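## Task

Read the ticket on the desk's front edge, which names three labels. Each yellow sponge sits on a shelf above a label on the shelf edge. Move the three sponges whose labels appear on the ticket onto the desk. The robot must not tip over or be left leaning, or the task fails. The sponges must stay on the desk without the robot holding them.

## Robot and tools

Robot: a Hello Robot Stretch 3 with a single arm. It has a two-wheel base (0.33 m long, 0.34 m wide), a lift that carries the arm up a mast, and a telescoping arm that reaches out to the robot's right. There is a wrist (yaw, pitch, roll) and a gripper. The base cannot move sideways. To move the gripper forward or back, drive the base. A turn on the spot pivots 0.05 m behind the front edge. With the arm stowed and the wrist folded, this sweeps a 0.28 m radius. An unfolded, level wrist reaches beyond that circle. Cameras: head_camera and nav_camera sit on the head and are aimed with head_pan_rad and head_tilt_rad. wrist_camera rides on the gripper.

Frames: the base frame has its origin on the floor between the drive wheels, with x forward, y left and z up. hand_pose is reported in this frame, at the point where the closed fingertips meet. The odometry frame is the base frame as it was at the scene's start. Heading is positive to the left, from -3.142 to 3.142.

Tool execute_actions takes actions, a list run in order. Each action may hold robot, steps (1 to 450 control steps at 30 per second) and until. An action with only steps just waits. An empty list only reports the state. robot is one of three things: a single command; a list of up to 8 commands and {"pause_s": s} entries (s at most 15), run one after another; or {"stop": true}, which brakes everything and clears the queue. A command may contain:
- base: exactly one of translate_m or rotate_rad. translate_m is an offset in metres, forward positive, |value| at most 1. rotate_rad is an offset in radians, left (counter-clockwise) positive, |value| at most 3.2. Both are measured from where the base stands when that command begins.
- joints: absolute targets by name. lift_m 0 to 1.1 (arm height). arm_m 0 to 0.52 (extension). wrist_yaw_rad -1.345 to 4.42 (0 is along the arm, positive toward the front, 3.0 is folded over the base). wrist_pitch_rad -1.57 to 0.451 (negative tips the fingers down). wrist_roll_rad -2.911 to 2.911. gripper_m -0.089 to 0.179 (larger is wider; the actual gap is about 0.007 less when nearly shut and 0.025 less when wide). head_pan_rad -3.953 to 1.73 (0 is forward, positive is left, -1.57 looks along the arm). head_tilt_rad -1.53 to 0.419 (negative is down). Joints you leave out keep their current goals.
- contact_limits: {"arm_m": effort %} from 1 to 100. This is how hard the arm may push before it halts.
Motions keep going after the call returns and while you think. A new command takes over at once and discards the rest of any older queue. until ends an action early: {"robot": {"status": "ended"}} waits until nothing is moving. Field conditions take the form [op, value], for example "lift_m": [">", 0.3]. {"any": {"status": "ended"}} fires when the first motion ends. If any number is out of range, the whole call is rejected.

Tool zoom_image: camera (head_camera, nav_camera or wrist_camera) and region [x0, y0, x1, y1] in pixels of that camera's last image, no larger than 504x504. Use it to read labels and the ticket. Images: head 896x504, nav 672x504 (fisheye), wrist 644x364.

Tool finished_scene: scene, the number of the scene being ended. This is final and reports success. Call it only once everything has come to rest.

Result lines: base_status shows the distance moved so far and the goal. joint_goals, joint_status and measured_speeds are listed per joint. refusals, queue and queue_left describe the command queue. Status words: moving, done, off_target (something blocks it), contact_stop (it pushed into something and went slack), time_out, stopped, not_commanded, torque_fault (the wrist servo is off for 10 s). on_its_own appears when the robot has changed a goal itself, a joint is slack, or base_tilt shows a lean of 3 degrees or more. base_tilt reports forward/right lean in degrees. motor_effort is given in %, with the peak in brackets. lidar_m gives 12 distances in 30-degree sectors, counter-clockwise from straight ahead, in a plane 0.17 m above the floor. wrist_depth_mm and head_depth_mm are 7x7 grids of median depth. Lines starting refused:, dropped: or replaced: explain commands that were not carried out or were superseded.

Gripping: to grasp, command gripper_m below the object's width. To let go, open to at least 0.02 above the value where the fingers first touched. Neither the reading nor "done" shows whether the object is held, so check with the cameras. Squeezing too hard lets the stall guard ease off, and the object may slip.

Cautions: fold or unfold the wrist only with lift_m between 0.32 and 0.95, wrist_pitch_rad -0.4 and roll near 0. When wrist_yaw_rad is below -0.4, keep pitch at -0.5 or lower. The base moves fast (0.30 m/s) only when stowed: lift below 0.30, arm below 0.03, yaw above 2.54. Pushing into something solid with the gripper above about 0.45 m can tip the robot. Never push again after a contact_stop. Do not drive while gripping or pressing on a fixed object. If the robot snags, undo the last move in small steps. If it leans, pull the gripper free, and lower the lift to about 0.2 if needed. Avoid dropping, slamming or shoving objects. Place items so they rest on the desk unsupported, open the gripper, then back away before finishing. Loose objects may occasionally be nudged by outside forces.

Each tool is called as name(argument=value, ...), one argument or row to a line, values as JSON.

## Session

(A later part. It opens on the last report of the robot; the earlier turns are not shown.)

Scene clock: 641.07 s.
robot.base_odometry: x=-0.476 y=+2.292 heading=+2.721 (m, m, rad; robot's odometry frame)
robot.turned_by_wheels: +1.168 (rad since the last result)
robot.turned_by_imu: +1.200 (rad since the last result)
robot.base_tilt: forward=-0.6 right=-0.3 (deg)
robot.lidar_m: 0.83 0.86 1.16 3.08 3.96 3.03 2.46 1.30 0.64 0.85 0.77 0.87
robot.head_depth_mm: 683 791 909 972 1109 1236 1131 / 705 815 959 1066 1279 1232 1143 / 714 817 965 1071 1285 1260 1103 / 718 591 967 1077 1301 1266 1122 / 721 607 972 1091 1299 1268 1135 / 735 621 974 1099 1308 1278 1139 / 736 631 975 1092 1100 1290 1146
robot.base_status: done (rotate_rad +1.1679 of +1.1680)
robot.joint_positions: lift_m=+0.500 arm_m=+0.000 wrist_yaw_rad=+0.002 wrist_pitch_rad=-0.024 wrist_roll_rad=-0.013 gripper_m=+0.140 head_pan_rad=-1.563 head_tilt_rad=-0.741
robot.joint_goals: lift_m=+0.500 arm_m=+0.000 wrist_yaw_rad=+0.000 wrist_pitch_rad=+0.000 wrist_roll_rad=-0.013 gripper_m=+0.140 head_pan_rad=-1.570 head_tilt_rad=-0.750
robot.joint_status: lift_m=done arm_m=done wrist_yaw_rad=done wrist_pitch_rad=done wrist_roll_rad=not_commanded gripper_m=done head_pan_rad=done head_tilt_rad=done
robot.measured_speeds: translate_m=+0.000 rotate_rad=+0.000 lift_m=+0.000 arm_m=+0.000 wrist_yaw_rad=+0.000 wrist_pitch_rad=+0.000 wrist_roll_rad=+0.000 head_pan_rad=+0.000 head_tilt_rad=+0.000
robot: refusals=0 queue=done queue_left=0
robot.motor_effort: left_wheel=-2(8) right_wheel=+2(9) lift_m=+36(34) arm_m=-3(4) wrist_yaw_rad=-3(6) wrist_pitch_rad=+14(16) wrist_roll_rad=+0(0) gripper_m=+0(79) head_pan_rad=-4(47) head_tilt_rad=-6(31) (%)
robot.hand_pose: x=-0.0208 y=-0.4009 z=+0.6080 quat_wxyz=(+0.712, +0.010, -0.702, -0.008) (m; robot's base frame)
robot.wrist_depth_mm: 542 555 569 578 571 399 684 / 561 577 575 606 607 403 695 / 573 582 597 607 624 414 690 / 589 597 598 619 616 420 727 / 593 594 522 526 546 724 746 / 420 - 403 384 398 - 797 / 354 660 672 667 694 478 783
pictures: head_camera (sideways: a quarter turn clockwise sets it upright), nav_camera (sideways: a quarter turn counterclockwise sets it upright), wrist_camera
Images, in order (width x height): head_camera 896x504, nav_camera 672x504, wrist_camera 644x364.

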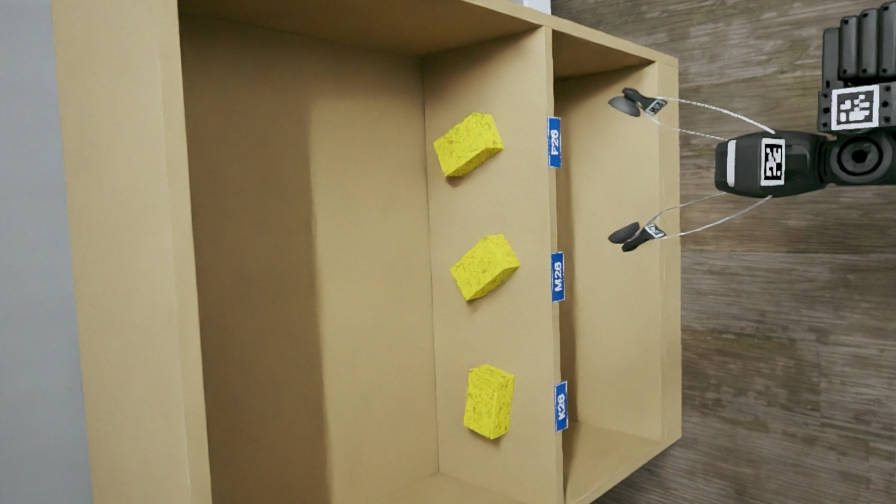

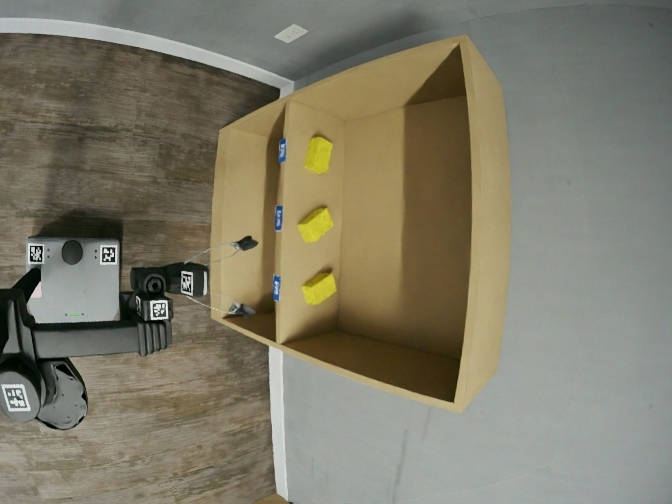

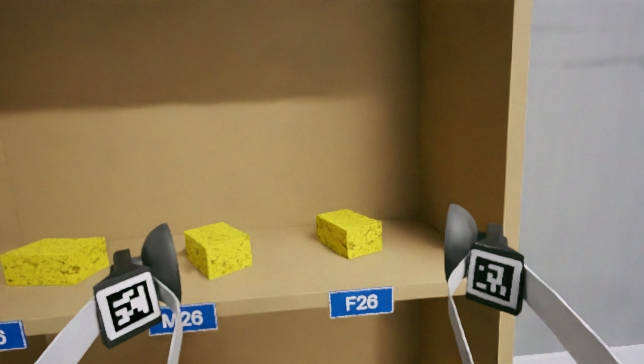

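zoom_image(
  camera="head_camera",
  region=[420, 90, 620, 460],
)

zoom_image(
  camera="wrist_camera",
  region=[140, 180, 500, 364],
)

Region (420, 90, 620, 460) of head_camera's 896x504 image, scaled by 1.362, with more detail than that image has; it fills the left 272 columns of this view, and the rest is white.

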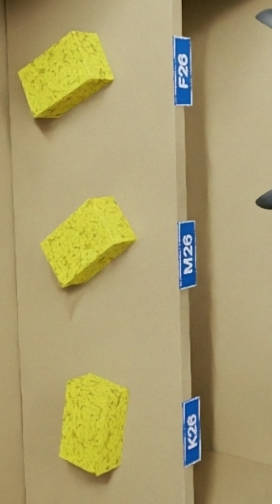

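Region (140, 180, 500, 364) of wrist_camera's 644x364 image, scaled by 1.400; it fills the top 258 rows of this view, and the rest is white.

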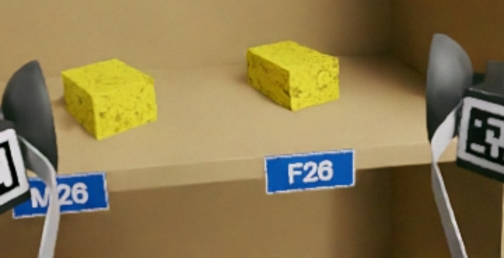

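execute_actions(
  actions=[
    {"robot":[{"base":{"translate_m":-0.08},"joints":{"lift_m":0.42,"gripper_m":0.15}},{"joints":{"arm_m":0.18},"contact_limits":{"arm_m":14}}],"steps":300,"until":{"robot":{"status":"ended"}}},
  ],
)

Scene clock: 686.23 s.
robot.base_odometry: x=-0.403 y=+2.260 heading=+2.721 (m, m, rad; robot's odometry frame)
robot.turned_by_wheels: +0.000 (rad since the last result)
robot.turned_by_imu: -0.001 (rad since the last result)
robot.base_tilt: forward=-0.6 right=-0.2 (deg)
robot.lidar_m: 0.91 0.94 1.27 3.35 3.96 2.97 2.38 1.30 0.61 0.66 0.83 0.83
robot.head_depth_mm: 714 569 708 1173 1424 1251 1100 / 705 818 938 1022 1181 - 1102 / 717 819 968 1075 1272 1216 1113 / 720 592 968 1079 1314 1257 1119 / 722 604 970 1084 1294 1271 1130 / 735 621 976 1104 1307 1286 1143 / 736 634 978 1115 1216 1284 1149
robot.base_status: done (translate_m -0.0800 of -0.0800)
robot.joint_positions: lift_m=+0.420 arm_m=+0.180 wrist_yaw_rad=+0.001 wrist_pitch_rad=-0.024 wrist_roll_rad=-0.013 gripper_m=+0.150 head_pan_rad=-1.563 head_tilt_rad=-0.741
robot.joint_goals: lift_m=+0.420 arm_m=+0.180 wrist_yaw_rad=+0.000 wrist_pitch_rad=+0.000 wrist_roll_rad=-0.013 gripper_m=+0.150 head_pan_rad=-1.570 head_tilt_rad=-0.750
robot.joint_status: lift_m=done arm_m=done wrist_yaw_rad=done wrist_pitch_rad=done wrist_roll_rad=not_commanded gripper_m=done head_pan_rad=done head_tilt_rad=done
robot.measured_speeds: translate_m=+0.000 rotate_rad=+0.000 lift_m=+0.000 arm_m=+0.000 wrist_yaw_rad=+0.000 wrist_pitch_rad=+0.000 wrist_roll_rad=+0.000 head_pan_rad=+0.000 head_tilt_rad=+0.000
robot: refusals=0 queue=done queue_left=0
robot.motor_effort: left_wheel=-2(8) right_wheel=+3(4) lift_m=+15(34) arm_m=+3(4) wrist_yaw_rad=-2(2) wrist_pitch_rad=+14(14) wrist_roll_rad=+0(0) gripper_m=+0(49) head_pan_rad=-3(5) head_tilt_rad=-6(6) (%)
robot.contact_limits: arm_m 14 (drawing in: default 22, maximum 36; extending or still: default 29, maximum 48)
robot.hand_pose: x=-0.0212 y=-0.5802 z=+0.5290 quat_wxyz=(+0.712, +0.009, -0.702, -0.008) (m; robot's base frame)
robot.wrist_depth_mm: 377 388 398 408 386 221 171 / 394 403 407 413 401 227 173 / 408 412 426 429 418 229 183 / 414 421 425 441 430 232 184 / 248 375 321 274 319 211 190 / 232 - 231 226 217 - 569 / 184 176 177 181 185 206 584
pictures: head_camera (sideways: a quarter turn clockwise sets it upright), nav_camera (sideways: a quarter turn counterclockwise sets it upright), wrist_camera
Images, in order (width x height): head_camera 896x504, nav_camera 672x504, wrist_camera 644x364.

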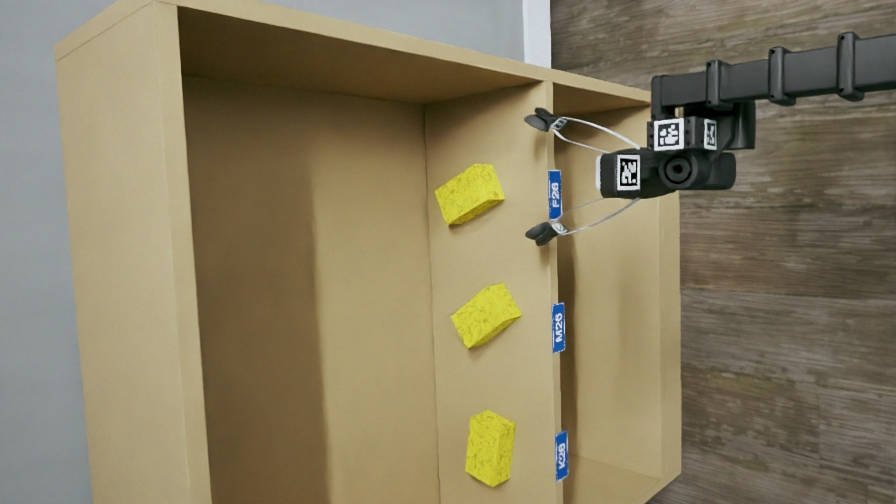

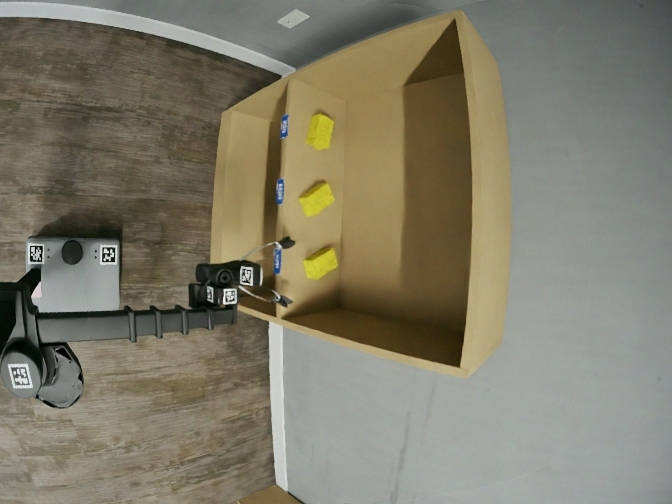

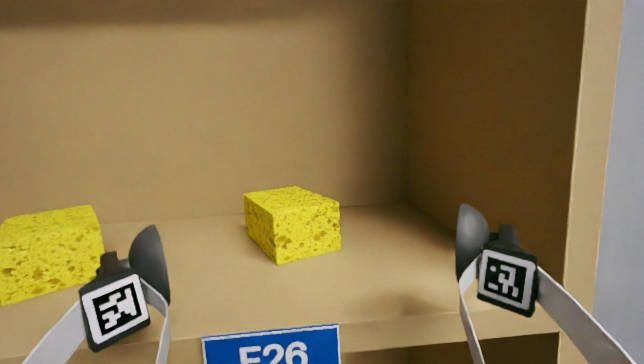

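execute_actions(
  actions=[
    {"robot":[{"joints":{"lift_m":0.405}},{"joints":{"arm_m":0.26},"contact_limits":{"arm_m":14}}],"steps":300,"until":{"robot":{"status":"ended"}}},
  ],
)

Scene clock: 698.07 s.
robot.base_odometry: x=-0.403 y=+2.260 heading=+2.721 (m, m, rad; robot's odometry frame)
robot.turned_by_wheels: +0.000 (rad since the last result)
robot.turned_by_imu: +0.000 (rad since the last result)
robot.base_tilt: forward=-0.5 right=-0.3 (deg)
robot.lidar_m: 0.91 0.94 1.28 3.17 3.96 2.96 2.38 1.31 0.61 0.66 0.83 0.82
robot.head_depth_mm: 714 569 709 1174 1423 1239 1103 / 704 814 938 1027 1003 1232 1097 / 718 817 964 1072 985 1247 1111 / 717 592 966 1079 1308 1253 1119 / 720 604 967 1092 1295 1268 1128 / 737 621 973 1106 1309 1279 1138 / 738 636 977 1115 1216 1288 1150
robot.base_status: done (translate_m -0.0800 of -0.0800)
robot.joint_positions: lift_m=+0.405 arm_m=+0.260 wrist_yaw_rad=+0.001 wrist_pitch_rad=-0.024 wrist_roll_rad=-0.013 gripper_m=+0.150 head_pan_rad=-1.563 head_tilt_rad=-0.741
robot.joint_goals: lift_m=+0.405 arm_m=+0.260 wrist_yaw_rad=+0.000 wrist_pitch_rad=+0.000 wrist_roll_rad=-0.013 gripper_m=+0.150 head_pan_rad=-1.570 head_tilt_rad=-0.750
robot.joint_status: lift_m=done arm_m=done wrist_yaw_rad=done wrist_pitch_rad=done wrist_roll_rad=not_commanded gripper_m=done head_pan_rad=done head_tilt_rad=done
robot.measured_speeds: translate_m=+0.000 rotate_rad=+0.000 lift_m=+0.000 arm_m=+0.000 wrist_yaw_rad=+0.000 wrist_pitch_rad=+0.000 wrist_roll_rad=+0.000 head_pan_rad=+0.000 head_tilt_rad=+0.000
robot: refusals=0 queue=done queue_left=0
robot.motor_effort: left_wheel=-2(2) right_wheel=+3(3) lift_m=+15(15) arm_m=+4(3) wrist_yaw_rad=-2(1) wrist_pitch_rad=+14(14) wrist_roll_rad=+0(0) gripper_m=+1(0) head_pan_rad=-4(4) head_tilt_rad=-5(6) (%)
robot.contact_limits: arm_m 14 (drawing in: default 22, maximum 36; extending or still: default 29, maximum 48)
robot.hand_pose: x=-0.0212 y=-0.6602 z=+0.5140 quat_wxyz=(+0.712, +0.009, -0.702, -0.008) (m; robot's base frame)
robot.wrist_depth_mm: 308 314 325 327 330 222 155 / 321 324 329 340 344 224 156 / 326 334 340 346 352 228 158 / 336 343 343 350 361 233 161 / 336 343 246 192 274 209 163 / 216 - 189 184 187 - 158 / 167 146 149 146 143 139 135
pictures: head_camera (sideways: a quarter turn clockwise sets it upright), nav_camera (sideways: a quarter turn counterclockwise sets it upright), wrist_camera
Images, in order (width x height): head_camera 896x504, nav_camera 672x504, wrist_camera 644x364.

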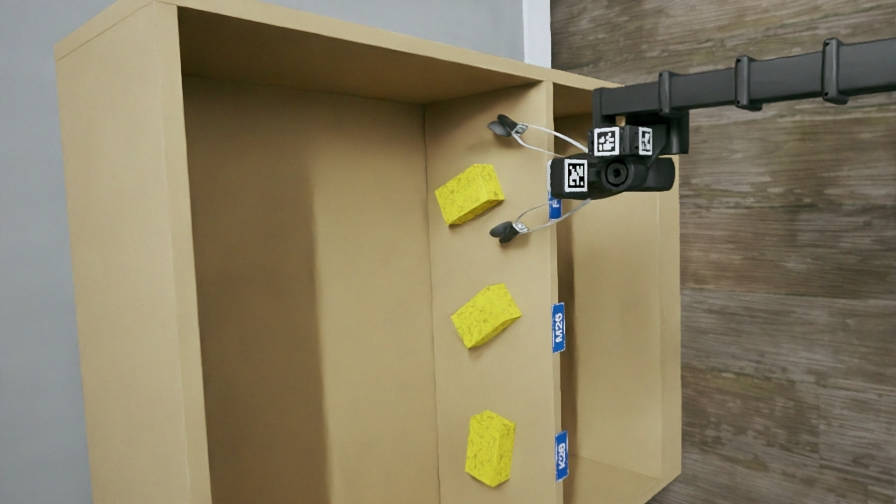

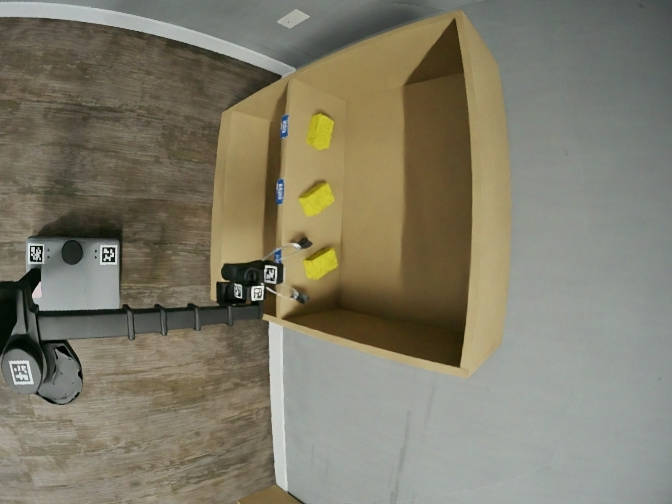

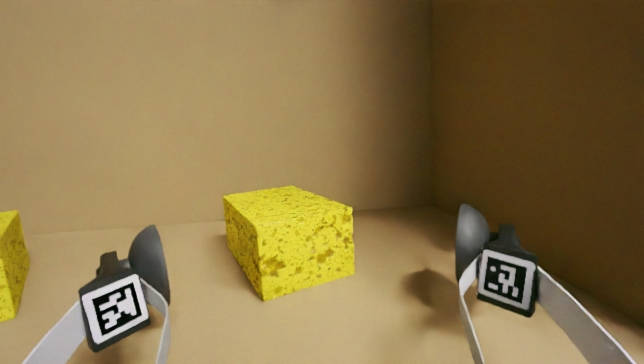

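execute_actions(
  actions=[
    {"robot":[{"joints":{"lift_m":0.40}},{"joints":{"arm_m":0.32},"contact_limits":{"arm_m":14}}],"steps":300,"until":{"robot":{"status":"ended"}}},
  ],
)

Scene clock: 709.43 s.
robot.base_odometry: x=-0.403 y=+2.260 heading=+2.721 (m, m, rad; robot's odometry frame)
robot.turned_by_wheels: +0.000 (rad since the last result)
robot.turned_by_imu: +0.000 (rad since the last result)
robot.base_tilt: forward=-0.6 right=-0.2 (deg)
robot.lidar_m: 0.91 0.94 1.27 3.36 3.98 2.96 2.37 1.31 0.61 0.66 0.83 0.82
robot.head_depth_mm: 714 568 709 1170 1425 1244 1091 / 702 814 937 1023 973 1239 1101 / 716 819 966 1069 1274 1241 1114 / 719 592 970 1084 1311 1252 1122 / 722 605 967 1087 1299 1272 1136 / 733 620 976 1101 1309 1290 1139 / 737 635 976 1117 1217 1290 1151
robot.base_status: done (translate_m -0.0800 of -0.0800)
robot.joint_positions: lift_m=+0.400 arm_m=+0.320 wrist_yaw_rad=+0.001 wrist_pitch_rad=-0.024 wrist_roll_rad=-0.013 gripper_m=+0.150 head_pan_rad=-1.563 head_tilt_rad=-0.741
robot.joint_goals: lift_m=+0.400 arm_m=+0.320 wrist_yaw_rad=+0.000 wrist_pitch_rad=+0.000 wrist_roll_rad=-0.013 gripper_m=+0.150 head_pan_rad=-1.570 head_tilt_rad=-0.750
robot.joint_status: lift_m=done arm_m=done wrist_yaw_rad=done wrist_pitch_rad=done wrist_roll_rad=not_commanded gripper_m=done head_pan_rad=done head_tilt_rad=done
robot.measured_speeds: translate_m=+0.000 rotate_rad=+0.000 lift_m=+0.000 arm_m=+0.000 wrist_yaw_rad=+0.000 wrist_pitch_rad=+0.000 wrist_roll_rad=+0.000 head_pan_rad=+0.000 head_tilt_rad=+0.000
robot: refusals=0 queue=done queue_left=0
robot.motor_effort: left_wheel=-2(2) right_wheel=+3(3) lift_m=+15(17) arm_m=+4(4) wrist_yaw_rad=-2(2) wrist_pitch_rad=+14(14) wrist_roll_rad=+0(0) gripper_m=+0(0) head_pan_rad=-4(4) head_tilt_rad=-6(6) (%)
robot.contact_limits: arm_m 14 (drawing in: default 22, maximum 36; extending or still: default 29, maximum 48)
robot.hand_pose: x=-0.0212 y=-0.7202 z=+0.5090 quat_wxyz=(+0.712, +0.009, -0.702, -0.008) (m; robot's base frame)
robot.wrist_depth_mm: 257 261 265 273 278 220 154 / 263 268 271 277 286 222 155 / 270 274 281 290 291 227 157 / 277 282 287 295 302 230 158 / 280 288 158 137 258 208 161 / 204 - 118 129 176 - 156 / - 138 129 130 135 131 128
pictures: head_camera (sideways: a quarter turn clockwise sets it upright), nav_camera (sideways: a quarter turn counterclockwise sets it upright), wrist_camera
Images, in order (width x height): head_camera 896x504, nav_camera 672x504, wrist_camera 644x364.

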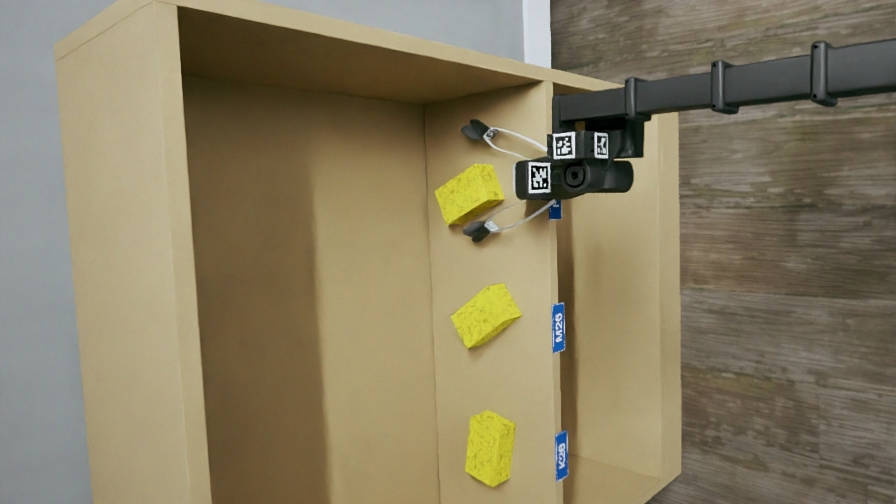

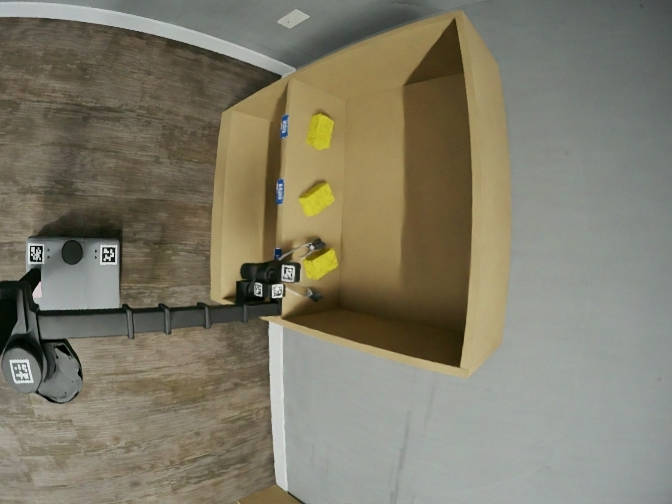

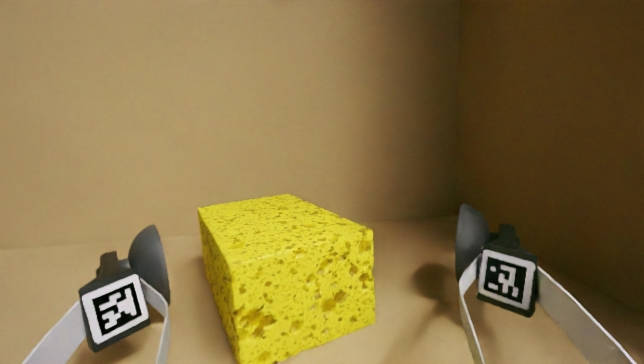

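execute_actions(
  actions=[
    {"robot":{"joints":{"gripper_m":0.036}},"steps":120,"until":{"robot":{"gripper_m_status":["!=","moving"]}}},
    {"steps":10},
  ],
)

Scene clock: 717.40 s.
robot.base_odometry: x=-0.403 y=+2.260 heading=+2.721 (m, m, rad; robot's odometry frame)
robot.turned_by_wheels: +0.000 (rad since the last result)
robot.turned_by_imu: +0.000 (rad since the last result)
robot.base_tilt: forward=-0.6 right=-0.3 (deg)
robot.lidar_m: 0.91 0.94 1.27 3.35 3.96 2.96 2.39 1.31 0.61 0.66 0.83 0.83
robot.head_depth_mm: 711 569 709 1177 1418 1247 1090 / 702 813 937 1026 971 1230 1105 / 715 817 964 1074 1270 1244 1114 / 717 592 966 1077 1318 1252 1123 / 719 604 969 1083 1294 1277 1126 / 734 620 975 1104 1308 1280 1143 / 735 635 982 1115 1216 1288 1147
robot.base_status: done (translate_m -0.0800 of -0.0800)
robot.joint_positions: lift_m=+0.400 arm_m=+0.320 wrist_yaw_rad=+0.001 wrist_pitch_rad=-0.024 wrist_roll_rad=-0.013 gripper_m=+0.037 head_pan_rad=-1.563 head_tilt_rad=-0.741
robot.joint_goals: lift_m=+0.400 arm_m=+0.320 wrist_yaw_rad=+0.000 wrist_pitch_rad=+0.000 wrist_roll_rad=-0.013 gripper_m=+0.036 head_pan_rad=-1.570 head_tilt_rad=-0.750
robot.joint_status: lift_m=done arm_m=done wrist_yaw_rad=done wrist_pitch_rad=done wrist_roll_rad=not_commanded gripper_m=done head_pan_rad=done head_tilt_rad=done
robot.measured_speeds: translate_m=+0.000 rotate_rad=+0.000 lift_m=+0.000 arm_m=+0.000 wrist_yaw_rad=+0.000 wrist_pitch_rad=+0.000 wrist_roll_rad=+0.000 head_pan_rad=+0.000 head_tilt_rad=+0.000
robot: refusals=0 queue=done queue_left=0
robot.motor_effort: left_wheel=-1(2) right_wheel=+3(3) lift_m=+16(16) arm_m=+3(3) wrist_yaw_rad=-2(2) wrist_pitch_rad=+14(14) wrist_roll_rad=+0(0) gripper_m=-17(85) head_pan_rad=-4(4) head_tilt_rad=-6(6) (%)
robot.contact_limits: arm_m 14 (drawing in: default 22, maximum 36; extending or still: default 29, maximum 48)
robot.hand_pose: x=-0.0212 y=-0.7202 z=+0.5090 quat_wxyz=(+0.712, +0.009, -0.702, -0.008) (m; robot's base frame)
robot.wrist_depth_mm: 257 260 265 271 278 220 153 / 264 268 274 281 284 223 157 / 267 273 279 288 293 225 157 / 275 282 288 295 299 231 160 / 281 286 174 135 234 220 161 / 201 197 116 123 136 173 156 / 149 146 134 124 134 132 128
pictures: head_camera (sideways: a quarter turn clockwise sets it upright), nav_camera (sideways: a quarter turn counterclockwise sets it upright), wrist_camera
Images, in order (width x height): head_camera 896x504, nav_camera 672x504, wrist_camera 644x364.

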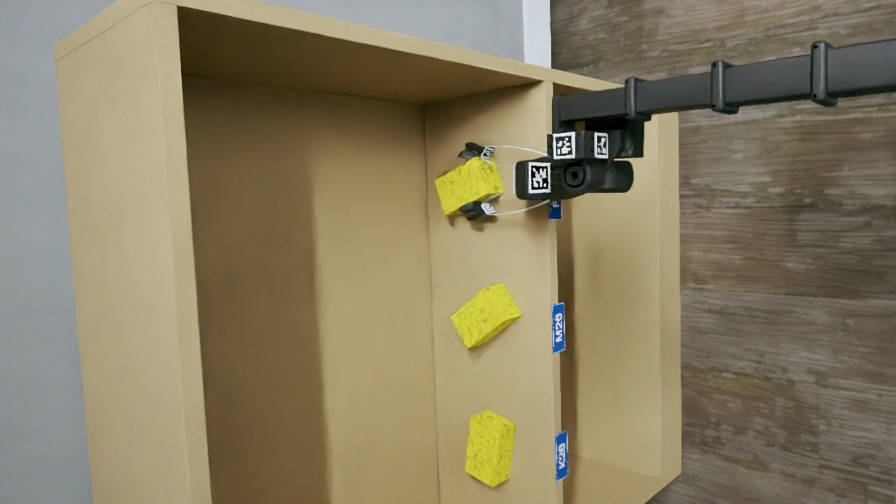

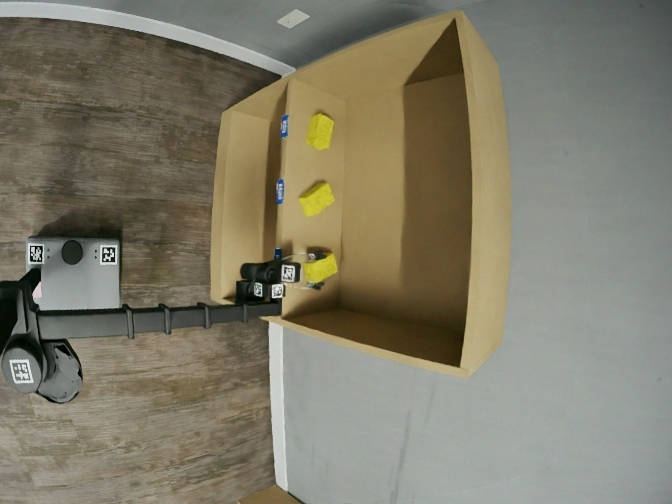

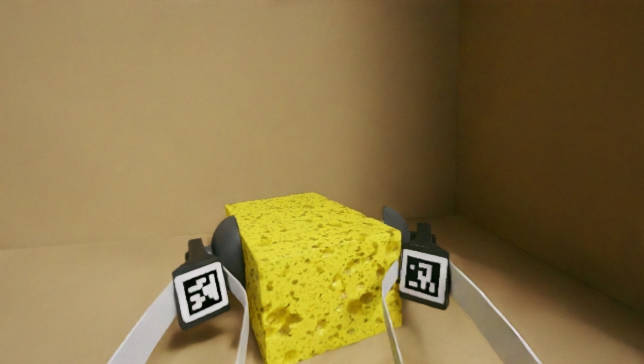

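execute_actions(
  actions=[
    {"robot":[{"joints":{"lift_m":0.43}},{"joints":{"arm_m":0.0}}],"steps":300,"until":{"robot":{"status":"ended"}}},
  ],
)

Scene clock: 726.30 s.
robot.base_odometry: x=-0.403 y=+2.260 heading=+2.721 (m, m, rad; robot's odometry frame)
robot.turned_by_wheels: +0.000 (rad since the last result)
robot.turned_by_imu: +0.000 (rad since the last result)
robot.base_tilt: forward=-0.6 right=-0.3 (deg)
robot.lidar_m: 0.91 0.94 1.27 3.35 3.95 2.95 2.38 1.30 0.61 0.66 0.83 0.82
robot.head_depth_mm: 714 570 707 1168 1418 1241 1107 / 704 814 938 1029 1139 1230 1123 / 716 816 965 1077 983 1222 1106 / 718 593 965 1078 1305 1255 1125 / 720 605 970 1086 1300 1270 1130 / 734 622 972 1109 1312 1283 1144 / 735 636 976 1118 1213 1290 1145
robot.base_status: done (translate_m -0.0800 of -0.0800)
robot.joint_positions: lift_m=+0.430 arm_m=+0.000 wrist_yaw_rad=+0.001 wrist_pitch_rad=-0.024 wrist_roll_rad=-0.013 gripper_m=+0.037 head_pan_rad=-1.563 head_tilt_rad=-0.741
robot.joint_goals: lift_m=+0.430 arm_m=+0.000 wrist_yaw_rad=+0.000 wrist_pitch_rad=+0.000 wrist_roll_rad=-0.013 gripper_m=+0.036 head_pan_rad=-1.570 head_tilt_rad=-0.750
robot.joint_status: lift_m=done arm_m=done wrist_yaw_rad=done wrist_pitch_rad=done wrist_roll_rad=not_commanded gripper_m=done head_pan_rad=done head_tilt_rad=done
robot.measured_speeds: translate_m=+0.000 rotate_rad=+0.000 lift_m=+0.000 arm_m=+0.000 wrist_yaw_rad=+0.000 wrist_pitch_rad=+0.000 wrist_roll_rad=+0.000 head_pan_rad=+0.000 head_tilt_rad=+0.000
robot: refusals=0 queue=done queue_left=0
robot.motor_effort: left_wheel=-2(2) right_wheel=+3(3) lift_m=+35(37) arm_m=-3(4) wrist_yaw_rad=-1(1) wrist_pitch_rad=+14(15) wrist_roll_rad=+0(0) gripper_m=-15(16) head_pan_rad=-3(4) head_tilt_rad=-6(5) (%)
robot.hand_pose: x=-0.0213 y=-0.4009 z=+0.5381 quat_wxyz=(+0.712, +0.009, -0.702, -0.008) (m; robot's base frame)
robot.wrist_depth_mm: 546 554 570 584 397 660 676 / 561 564 579 601 408 677 701 / 575 581 598 611 420 709 717 / 599 595 606 619 484 709 722 / 427 400 175 136 373 741 765 / 624 627 116 122 135 769 778 / 644 643 672 127 489 778 785
pictures: head_camera (sideways: a quarter turn clockwise sets it upright), nav_camera (sideways: a quarter turn counterclockwise sets it upright), wrist_camera
Images, in order (width x height): head_camera 896x504, nav_camera 672x504, wrist_camera 644x364.

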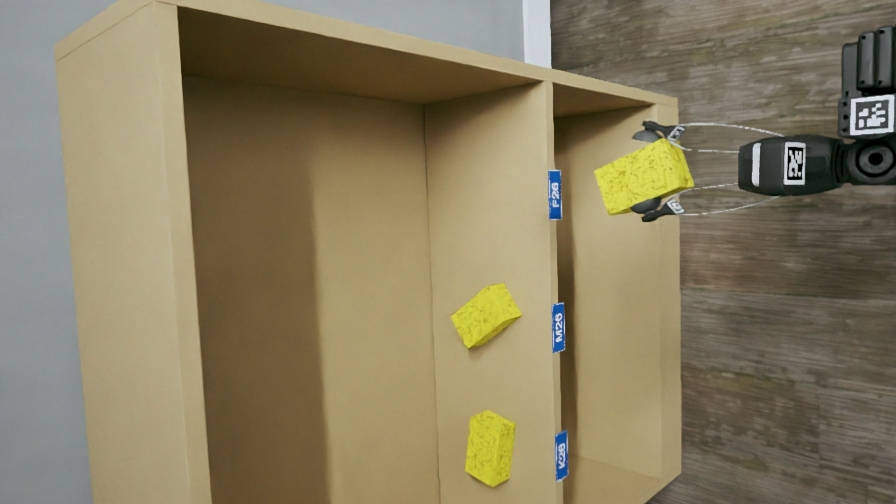

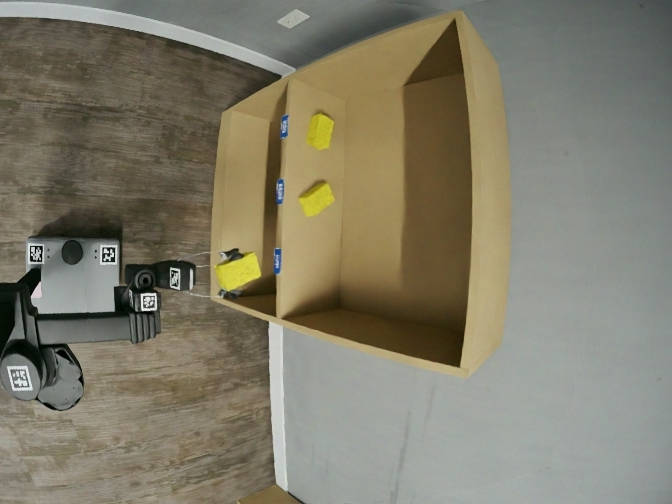

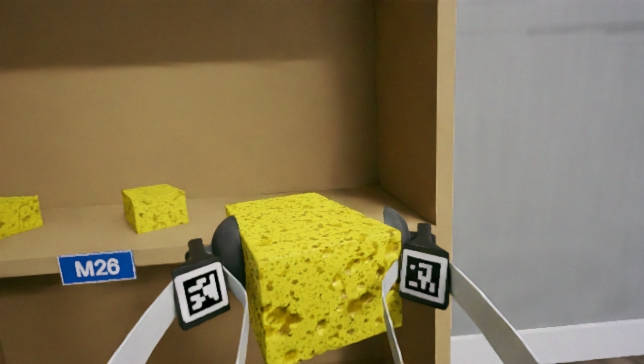

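execute_actions(
  actions=[
    {"robot":[{"joints":{"wrist_pitch_rad":-0.4,"wrist_yaw_rad":2.65,"lift_m":0.285,"head_pan_rad":0.0,"head_tilt_rad":-0.6},"base":{"rotate_rad":1.836}},{"base":{"translate_m":1.0}},{"base":{"translate_m":1.0}},{"base":{"translate_m":0.436}},{"base":{"rotate_rad":1.305},"joints":{"lift_m":0.68,"wrist_yaw_rad":0.0,"wrist_pitch_rad":0.0,"head_pan_rad":-1.57,"head_tilt_rad":-0.75}}],"steps":200,"until":{"robot":{"queue_left":["<=",3]}}},
  ],
)

Scene clock: 753.80 s.
robot.base_odometry: x=-0.403 y=+2.260 heading=-1.726 (m, m, rad; robot's odometry frame)
robot.turned_by_wheels: +1.836 (rad since the last result)
robot.turned_by_imu: +1.856 (rad since the last result)
robot.base_tilt: forward=-0.5 right=-0.3 (deg)
robot.lidar_m: 3.16 3.33 2.84 1.50 1.06 0.61 0.85 0.82 0.91 0.91 1.04 1.76
robot.head_depth_mm: 2982 3374 2607 1985 1589 1339 1138 / 3123 3402 2651 2008 1608 1337 1153 / 3262 3522 2681 2022 1637 1351 1153 / 3292 3631 2769 2066 1638 1370 1171 / 3504 3832 2829 2102 1656 1380 1180 / 3578 3950 2887 2126 1685 1389 1192 / 3694 - 2923 2147 1709 1409 1204
robot.base_status: done (rotate_rad +1.8359 of +1.8360)
robot.joint_positions: lift_m=+0.285 arm_m=+0.000 wrist_yaw_rad=+2.648 wrist_pitch_rad=-0.417 wrist_roll_rad=-0.013 gripper_m=+0.037 head_pan_rad=-0.007 head_tilt_rad=-0.605
robot.joint_goals: lift_m=+0.285 arm_m=+0.000 wrist_yaw_rad=+2.650 wrist_pitch_rad=-0.400 wrist_roll_rad=-0.013 gripper_m=+0.036 head_pan_rad=+0.000 head_tilt_rad=-0.600
robot.joint_status: lift_m=done arm_m=done wrist_yaw_rad=done wrist_pitch_rad=done wrist_roll_rad=not_commanded gripper_m=done head_pan_rad=done head_tilt_rad=done
robot.measured_speeds: translate_m=+0.000 rotate_rad=+0.000 lift_m=+0.000 arm_m=+0.000 wrist_yaw_rad=+0.000 wrist_pitch_rad=+0.000 wrist_roll_rad=+0.000 head_pan_rad=+0.000 head_tilt_rad=+0.000
robot: refusals=0 queue=running queue_left=3
robot.motor_effort: left_wheel=-1(8) right_wheel=+2(13) lift_m=+15(37) arm_m=-3(3) wrist_yaw_rad=+2(3) wrist_pitch_rad=+10(15) wrist_roll_rad=+0(0) gripper_m=-16(16) head_pan_rad=+5(49) head_tilt_rad=+4(23) (%)
robot.hand_pose: x=+0.0851 y=+0.0524 z=+0.2984 quat_wxyz=(+0.311, +0.702, -0.025, +0.640) (m; robot's base frame)
robot.wrist_depth_mm: - - - - - - - / - - - - - - - / - - - - - - - / 851 816 808 778 760 776 754 / 653 658 176 136 601 616 601 / 545 524 116 123 135 508 503 / - 467 131 127 437 438 434
pictures: head_camera (sideways: a quarter turn clockwise sets it upright), nav_camera (sideways: a quarter turn counterclockwise sets it upright), wrist_camera
Images, in order (width x height): head_camera 896x504, nav_camera 672x504, wrist_camera 644x364.

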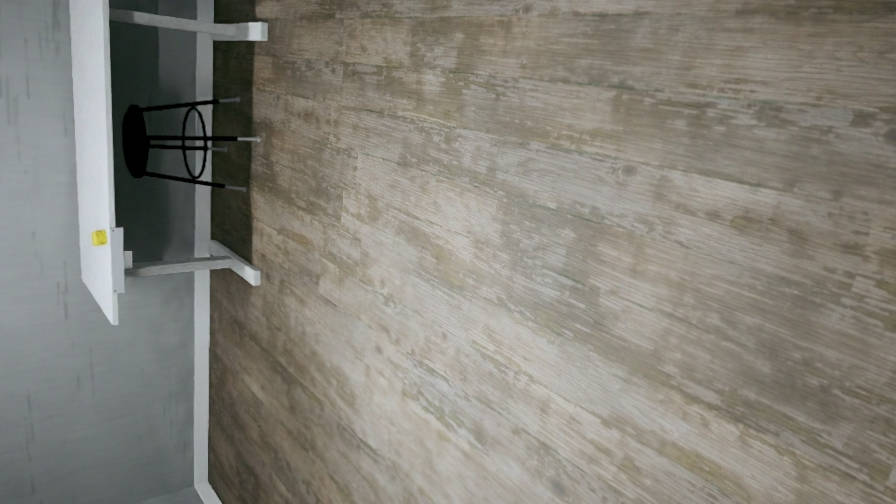

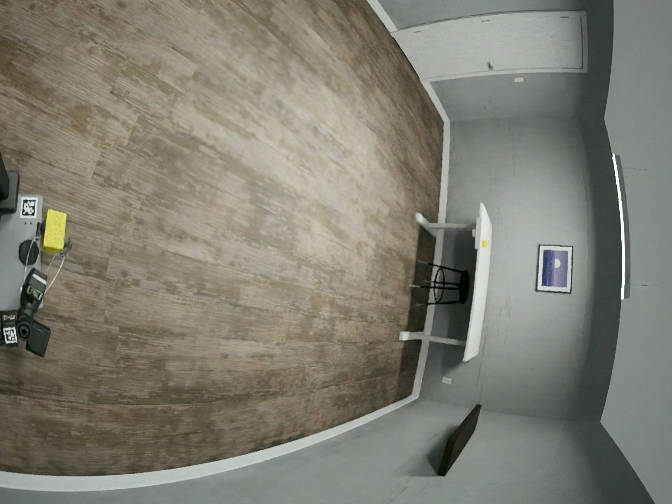

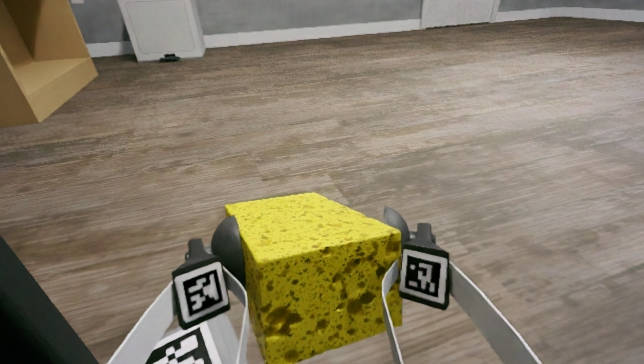

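execute_actions(
  actions=[
    {"steps":450,"until":{"robot":{"status":"ended"}}},
    {"steps":200,"until":{"robot":{"status":"ended"}}},
  ],
)

Scene clock: 771.57 s.
robot.base_odometry: x=-0.780 y=-0.147 heading=-0.421 (m, m, rad; robot's odometry frame)
robot.turned_by_wheels: +1.305 (rad since the last result)
robot.turned_by_imu: +1.338 (rad since the last result)
robot.base_tilt: forward=-0.6 right=-0.3 (deg)
robot.lidar_m: 2.22 2.32 2.96 2.97 2.17 1.57 1.50 1.56 1.10 0.81 1.12 2.08
robot.head_depth_mm: 1262 1191 922 1615 1442 1257 - / 1278 1222 937 1599 1427 1280 - / 1274 1242 952 1272 986 - 1099 / 1277 1275 971 1727 1478 1277 1119 / 1277 1299 983 1692 1505 1285 1128 / 1285 1329 971 1457 1498 1304 1133 / 1279 1359 1016 1689 1537 1316 1148
robot.base_status: done (rotate_rad +1.3049 of +1.3050)
robot.joint_positions: lift_m=+0.680 arm_m=+0.000 wrist_yaw_rad=+0.002 wrist_pitch_rad=-0.026 wrist_roll_rad=-0.013 gripper_m=+0.037 head_pan_rad=-1.563 head_tilt_rad=-0.741
robot.joint_goals: lift_m=+0.680 arm_m=+0.000 wrist_yaw_rad=+0.000 wrist_pitch_rad=+0.000 wrist_roll_rad=-0.013 gripper_m=+0.036 head_pan_rad=-1.570 head_tilt_rad=-0.750
robot.joint_status: lift_m=done arm_m=done wrist_yaw_rad=done wrist_pitch_rad=done wrist_roll_rad=not_commanded gripper_m=done head_pan_rad=done head_tilt_rad=done
robot.measured_speeds: translate_m=+0.000 rotate_rad=+0.000 lift_m=+0.000 arm_m=+0.000 wrist_yaw_rad=+0.000 wrist_pitch_rad=+0.000 wrist_roll_rad=+0.000 head_pan_rad=+0.000 head_tilt_rad=+0.000
robot: refusals=0 queue=done queue_left=0
robot.motor_effort: left_wheel=-1(7) right_wheel=+2(12) lift_m=+36(36) arm_m=-4(4) wrist_yaw_rad=-2(1) wrist_pitch_rad=+16(18) wrist_roll_rad=+0(0) gripper_m=-15(15) head_pan_rad=-4(49) head_tilt_rad=-6(23) (%)
robot.hand_pose: x=-0.0209 y=-0.4008 z=+0.7874 quat_wxyz=(+0.712, +0.010, -0.702, -0.009) (m; robot's base frame)
robot.wrist_depth_mm: - - - - - - - / - - - - - - - / - - - - - - - / - 949 883 779 728 643 624 / 478 451 176 136 473 - - / 422 824 117 123 136 - - / - 911 - 127 - - -
pictures: head_camera (sideways: a quarter turn clockwise sets it upright), nav_camera (sideways: a quarter turn counterclockwise sets it upright), wrist_camera
Images, in order (width x height): head_camera 896x504, nav_camera 672x504, wrist_camera 644x364.

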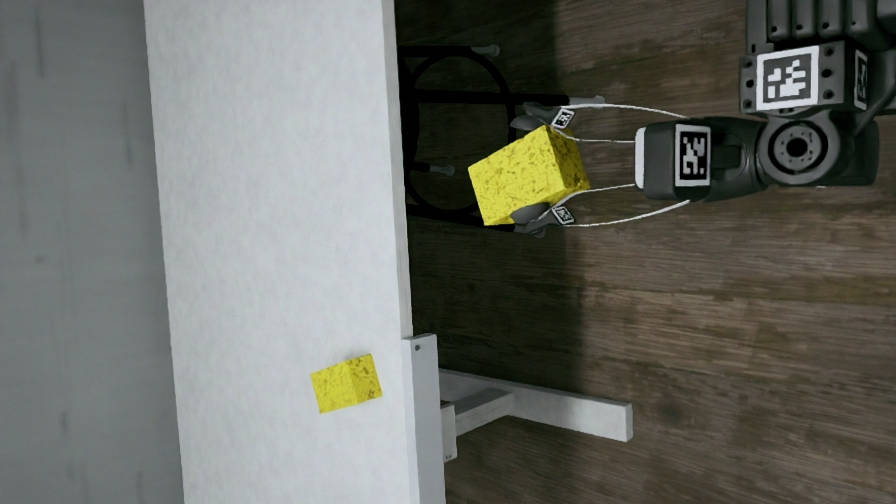

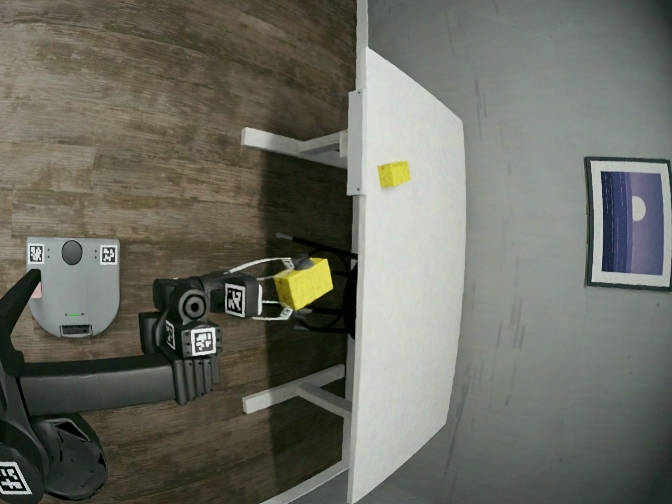

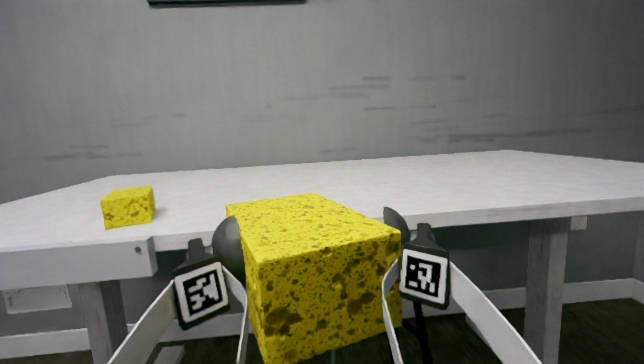

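execute_actions(
  actions=[
    {"robot":[{"joints":{"arm_m":0.39},"contact_limits":{"arm_m":20}},{"joints":{"lift_m":0.65}}],"steps":300,"until":{"robot":{"status":"ended"}}},
  ],
)

Scene clock: 783.60 s.
robot.base_odometry: x=-0.780 y=-0.147 heading=-0.421 (m, m, rad; robot's odometry frame)
robot.turned_by_wheels: +0.000 (rad since the last result)
robot.turned_by_imu: +0.000 (rad since the last result)
robot.base_tilt: forward=-0.5 right=-0.3 (deg)
robot.lidar_m: 2.23 2.33 2.96 2.97 2.17 1.57 1.50 1.55 1.10 0.81 1.12 2.08
robot.head_depth_mm: 1272 1197 924 1610 1464 - 1096 / 1268 1216 962 - 1449 1256 1104 / 1268 1243 997 1618 1465 1267 1114 / 1274 1268 967 1732 1487 1282 1125 / 1281 1290 984 1689 1505 1288 1131 / 1286 1334 970 1469 1492 1300 1144 / 1283 1358 1015 1689 1542 1312 1149
robot.base_status: done (rotate_rad +1.3049 of +1.3050)
robot.joint_positions: lift_m=+0.650 arm_m=+0.390 wrist_yaw_rad=+0.001 wrist_pitch_rad=-0.026 wrist_roll_rad=-0.013 gripper_m=+0.037 head_pan_rad=-1.563 head_tilt_rad=-0.741
robot.joint_goals: lift_m=+0.650 arm_m=+0.390 wrist_yaw_rad=+0.000 wrist_pitch_rad=+0.000 wrist_roll_rad=-0.013 gripper_m=+0.036 head_pan_rad=-1.570 head_tilt_rad=-0.750
robot.joint_status: lift_m=done arm_m=done wrist_yaw_rad=done wrist_pitch_rad=done wrist_roll_rad=not_commanded gripper_m=done head_pan_rad=done head_tilt_rad=done
robot.measured_speeds: translate_m=+0.000 rotate_rad=+0.000 lift_m=+0.000 arm_m=+0.000 wrist_yaw_rad=+0.000 wrist_pitch_rad=+0.000 wrist_roll_rad=+0.000 head_pan_rad=+0.000 head_tilt_rad=+0.000
robot: refusals=0 queue=done queue_left=0
robot.motor_effort: left_wheel=-2(2) right_wheel=+2(2) lift_m=+15(35) arm_m=+3(3) wrist_yaw_rad=-1(2) wrist_pitch_rad=+16(16) wrist_roll_rad=+0(0) gripper_m=-14(16) head_pan_rad=-5(3) head_tilt_rad=-6(5) (%)
robot.contact_limits: arm_m 20 (drawing in: default 22, maximum 36; extending or still: default 29, maximum 48)
robot.hand_pose: x=-0.0212 y=-0.7902 z=+0.7584 quat_wxyz=(+0.712, +0.010, -0.702, -0.009) (m; robot's base frame)
robot.wrist_depth_mm: 778 776 820 823 850 862 878 / 774 816 820 847 874 879 889 / 798 835 877 863 885 901 923 / 803 748 665 599 548 500 473 / 365 342 175 136 270 283 272 / 230 226 116 122 135 198 191 / 171 168 153 126 150 151 148
pictures: head_camera (sideways: a quarter turn clockwise sets it upright), nav_camera (sideways: a quarter turn counterclockwise sets it upright), wrist_camera
Images, in order (width x height): head_camera 896x504, nav_camera 672x504, wrist_camera 644x364.

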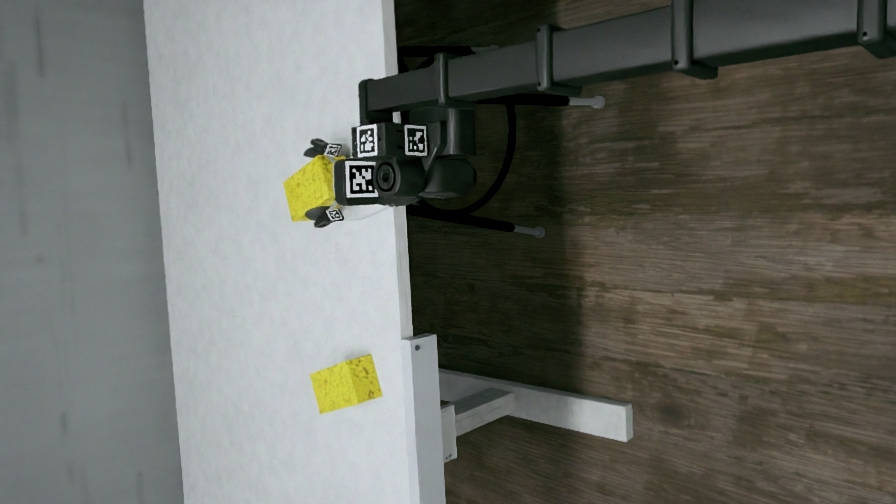

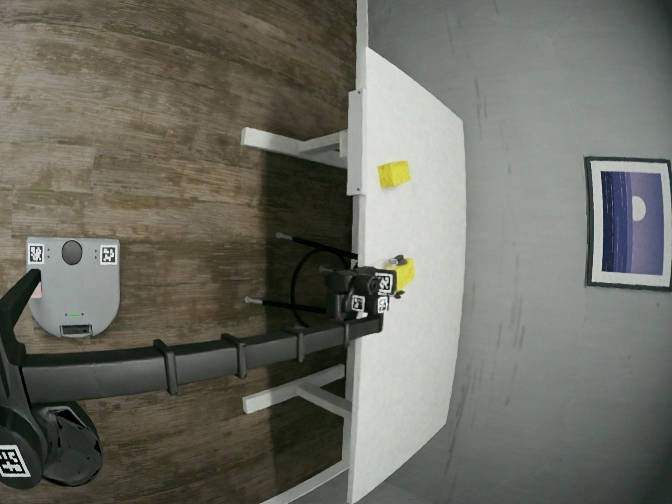

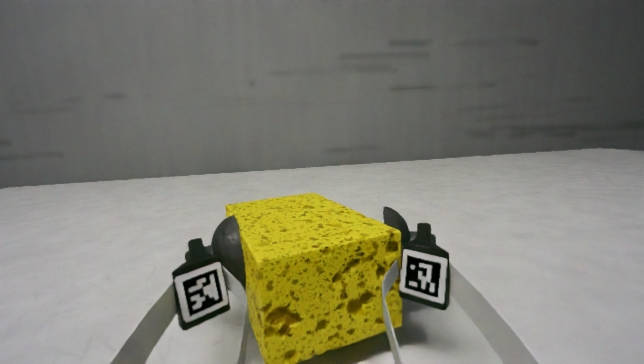

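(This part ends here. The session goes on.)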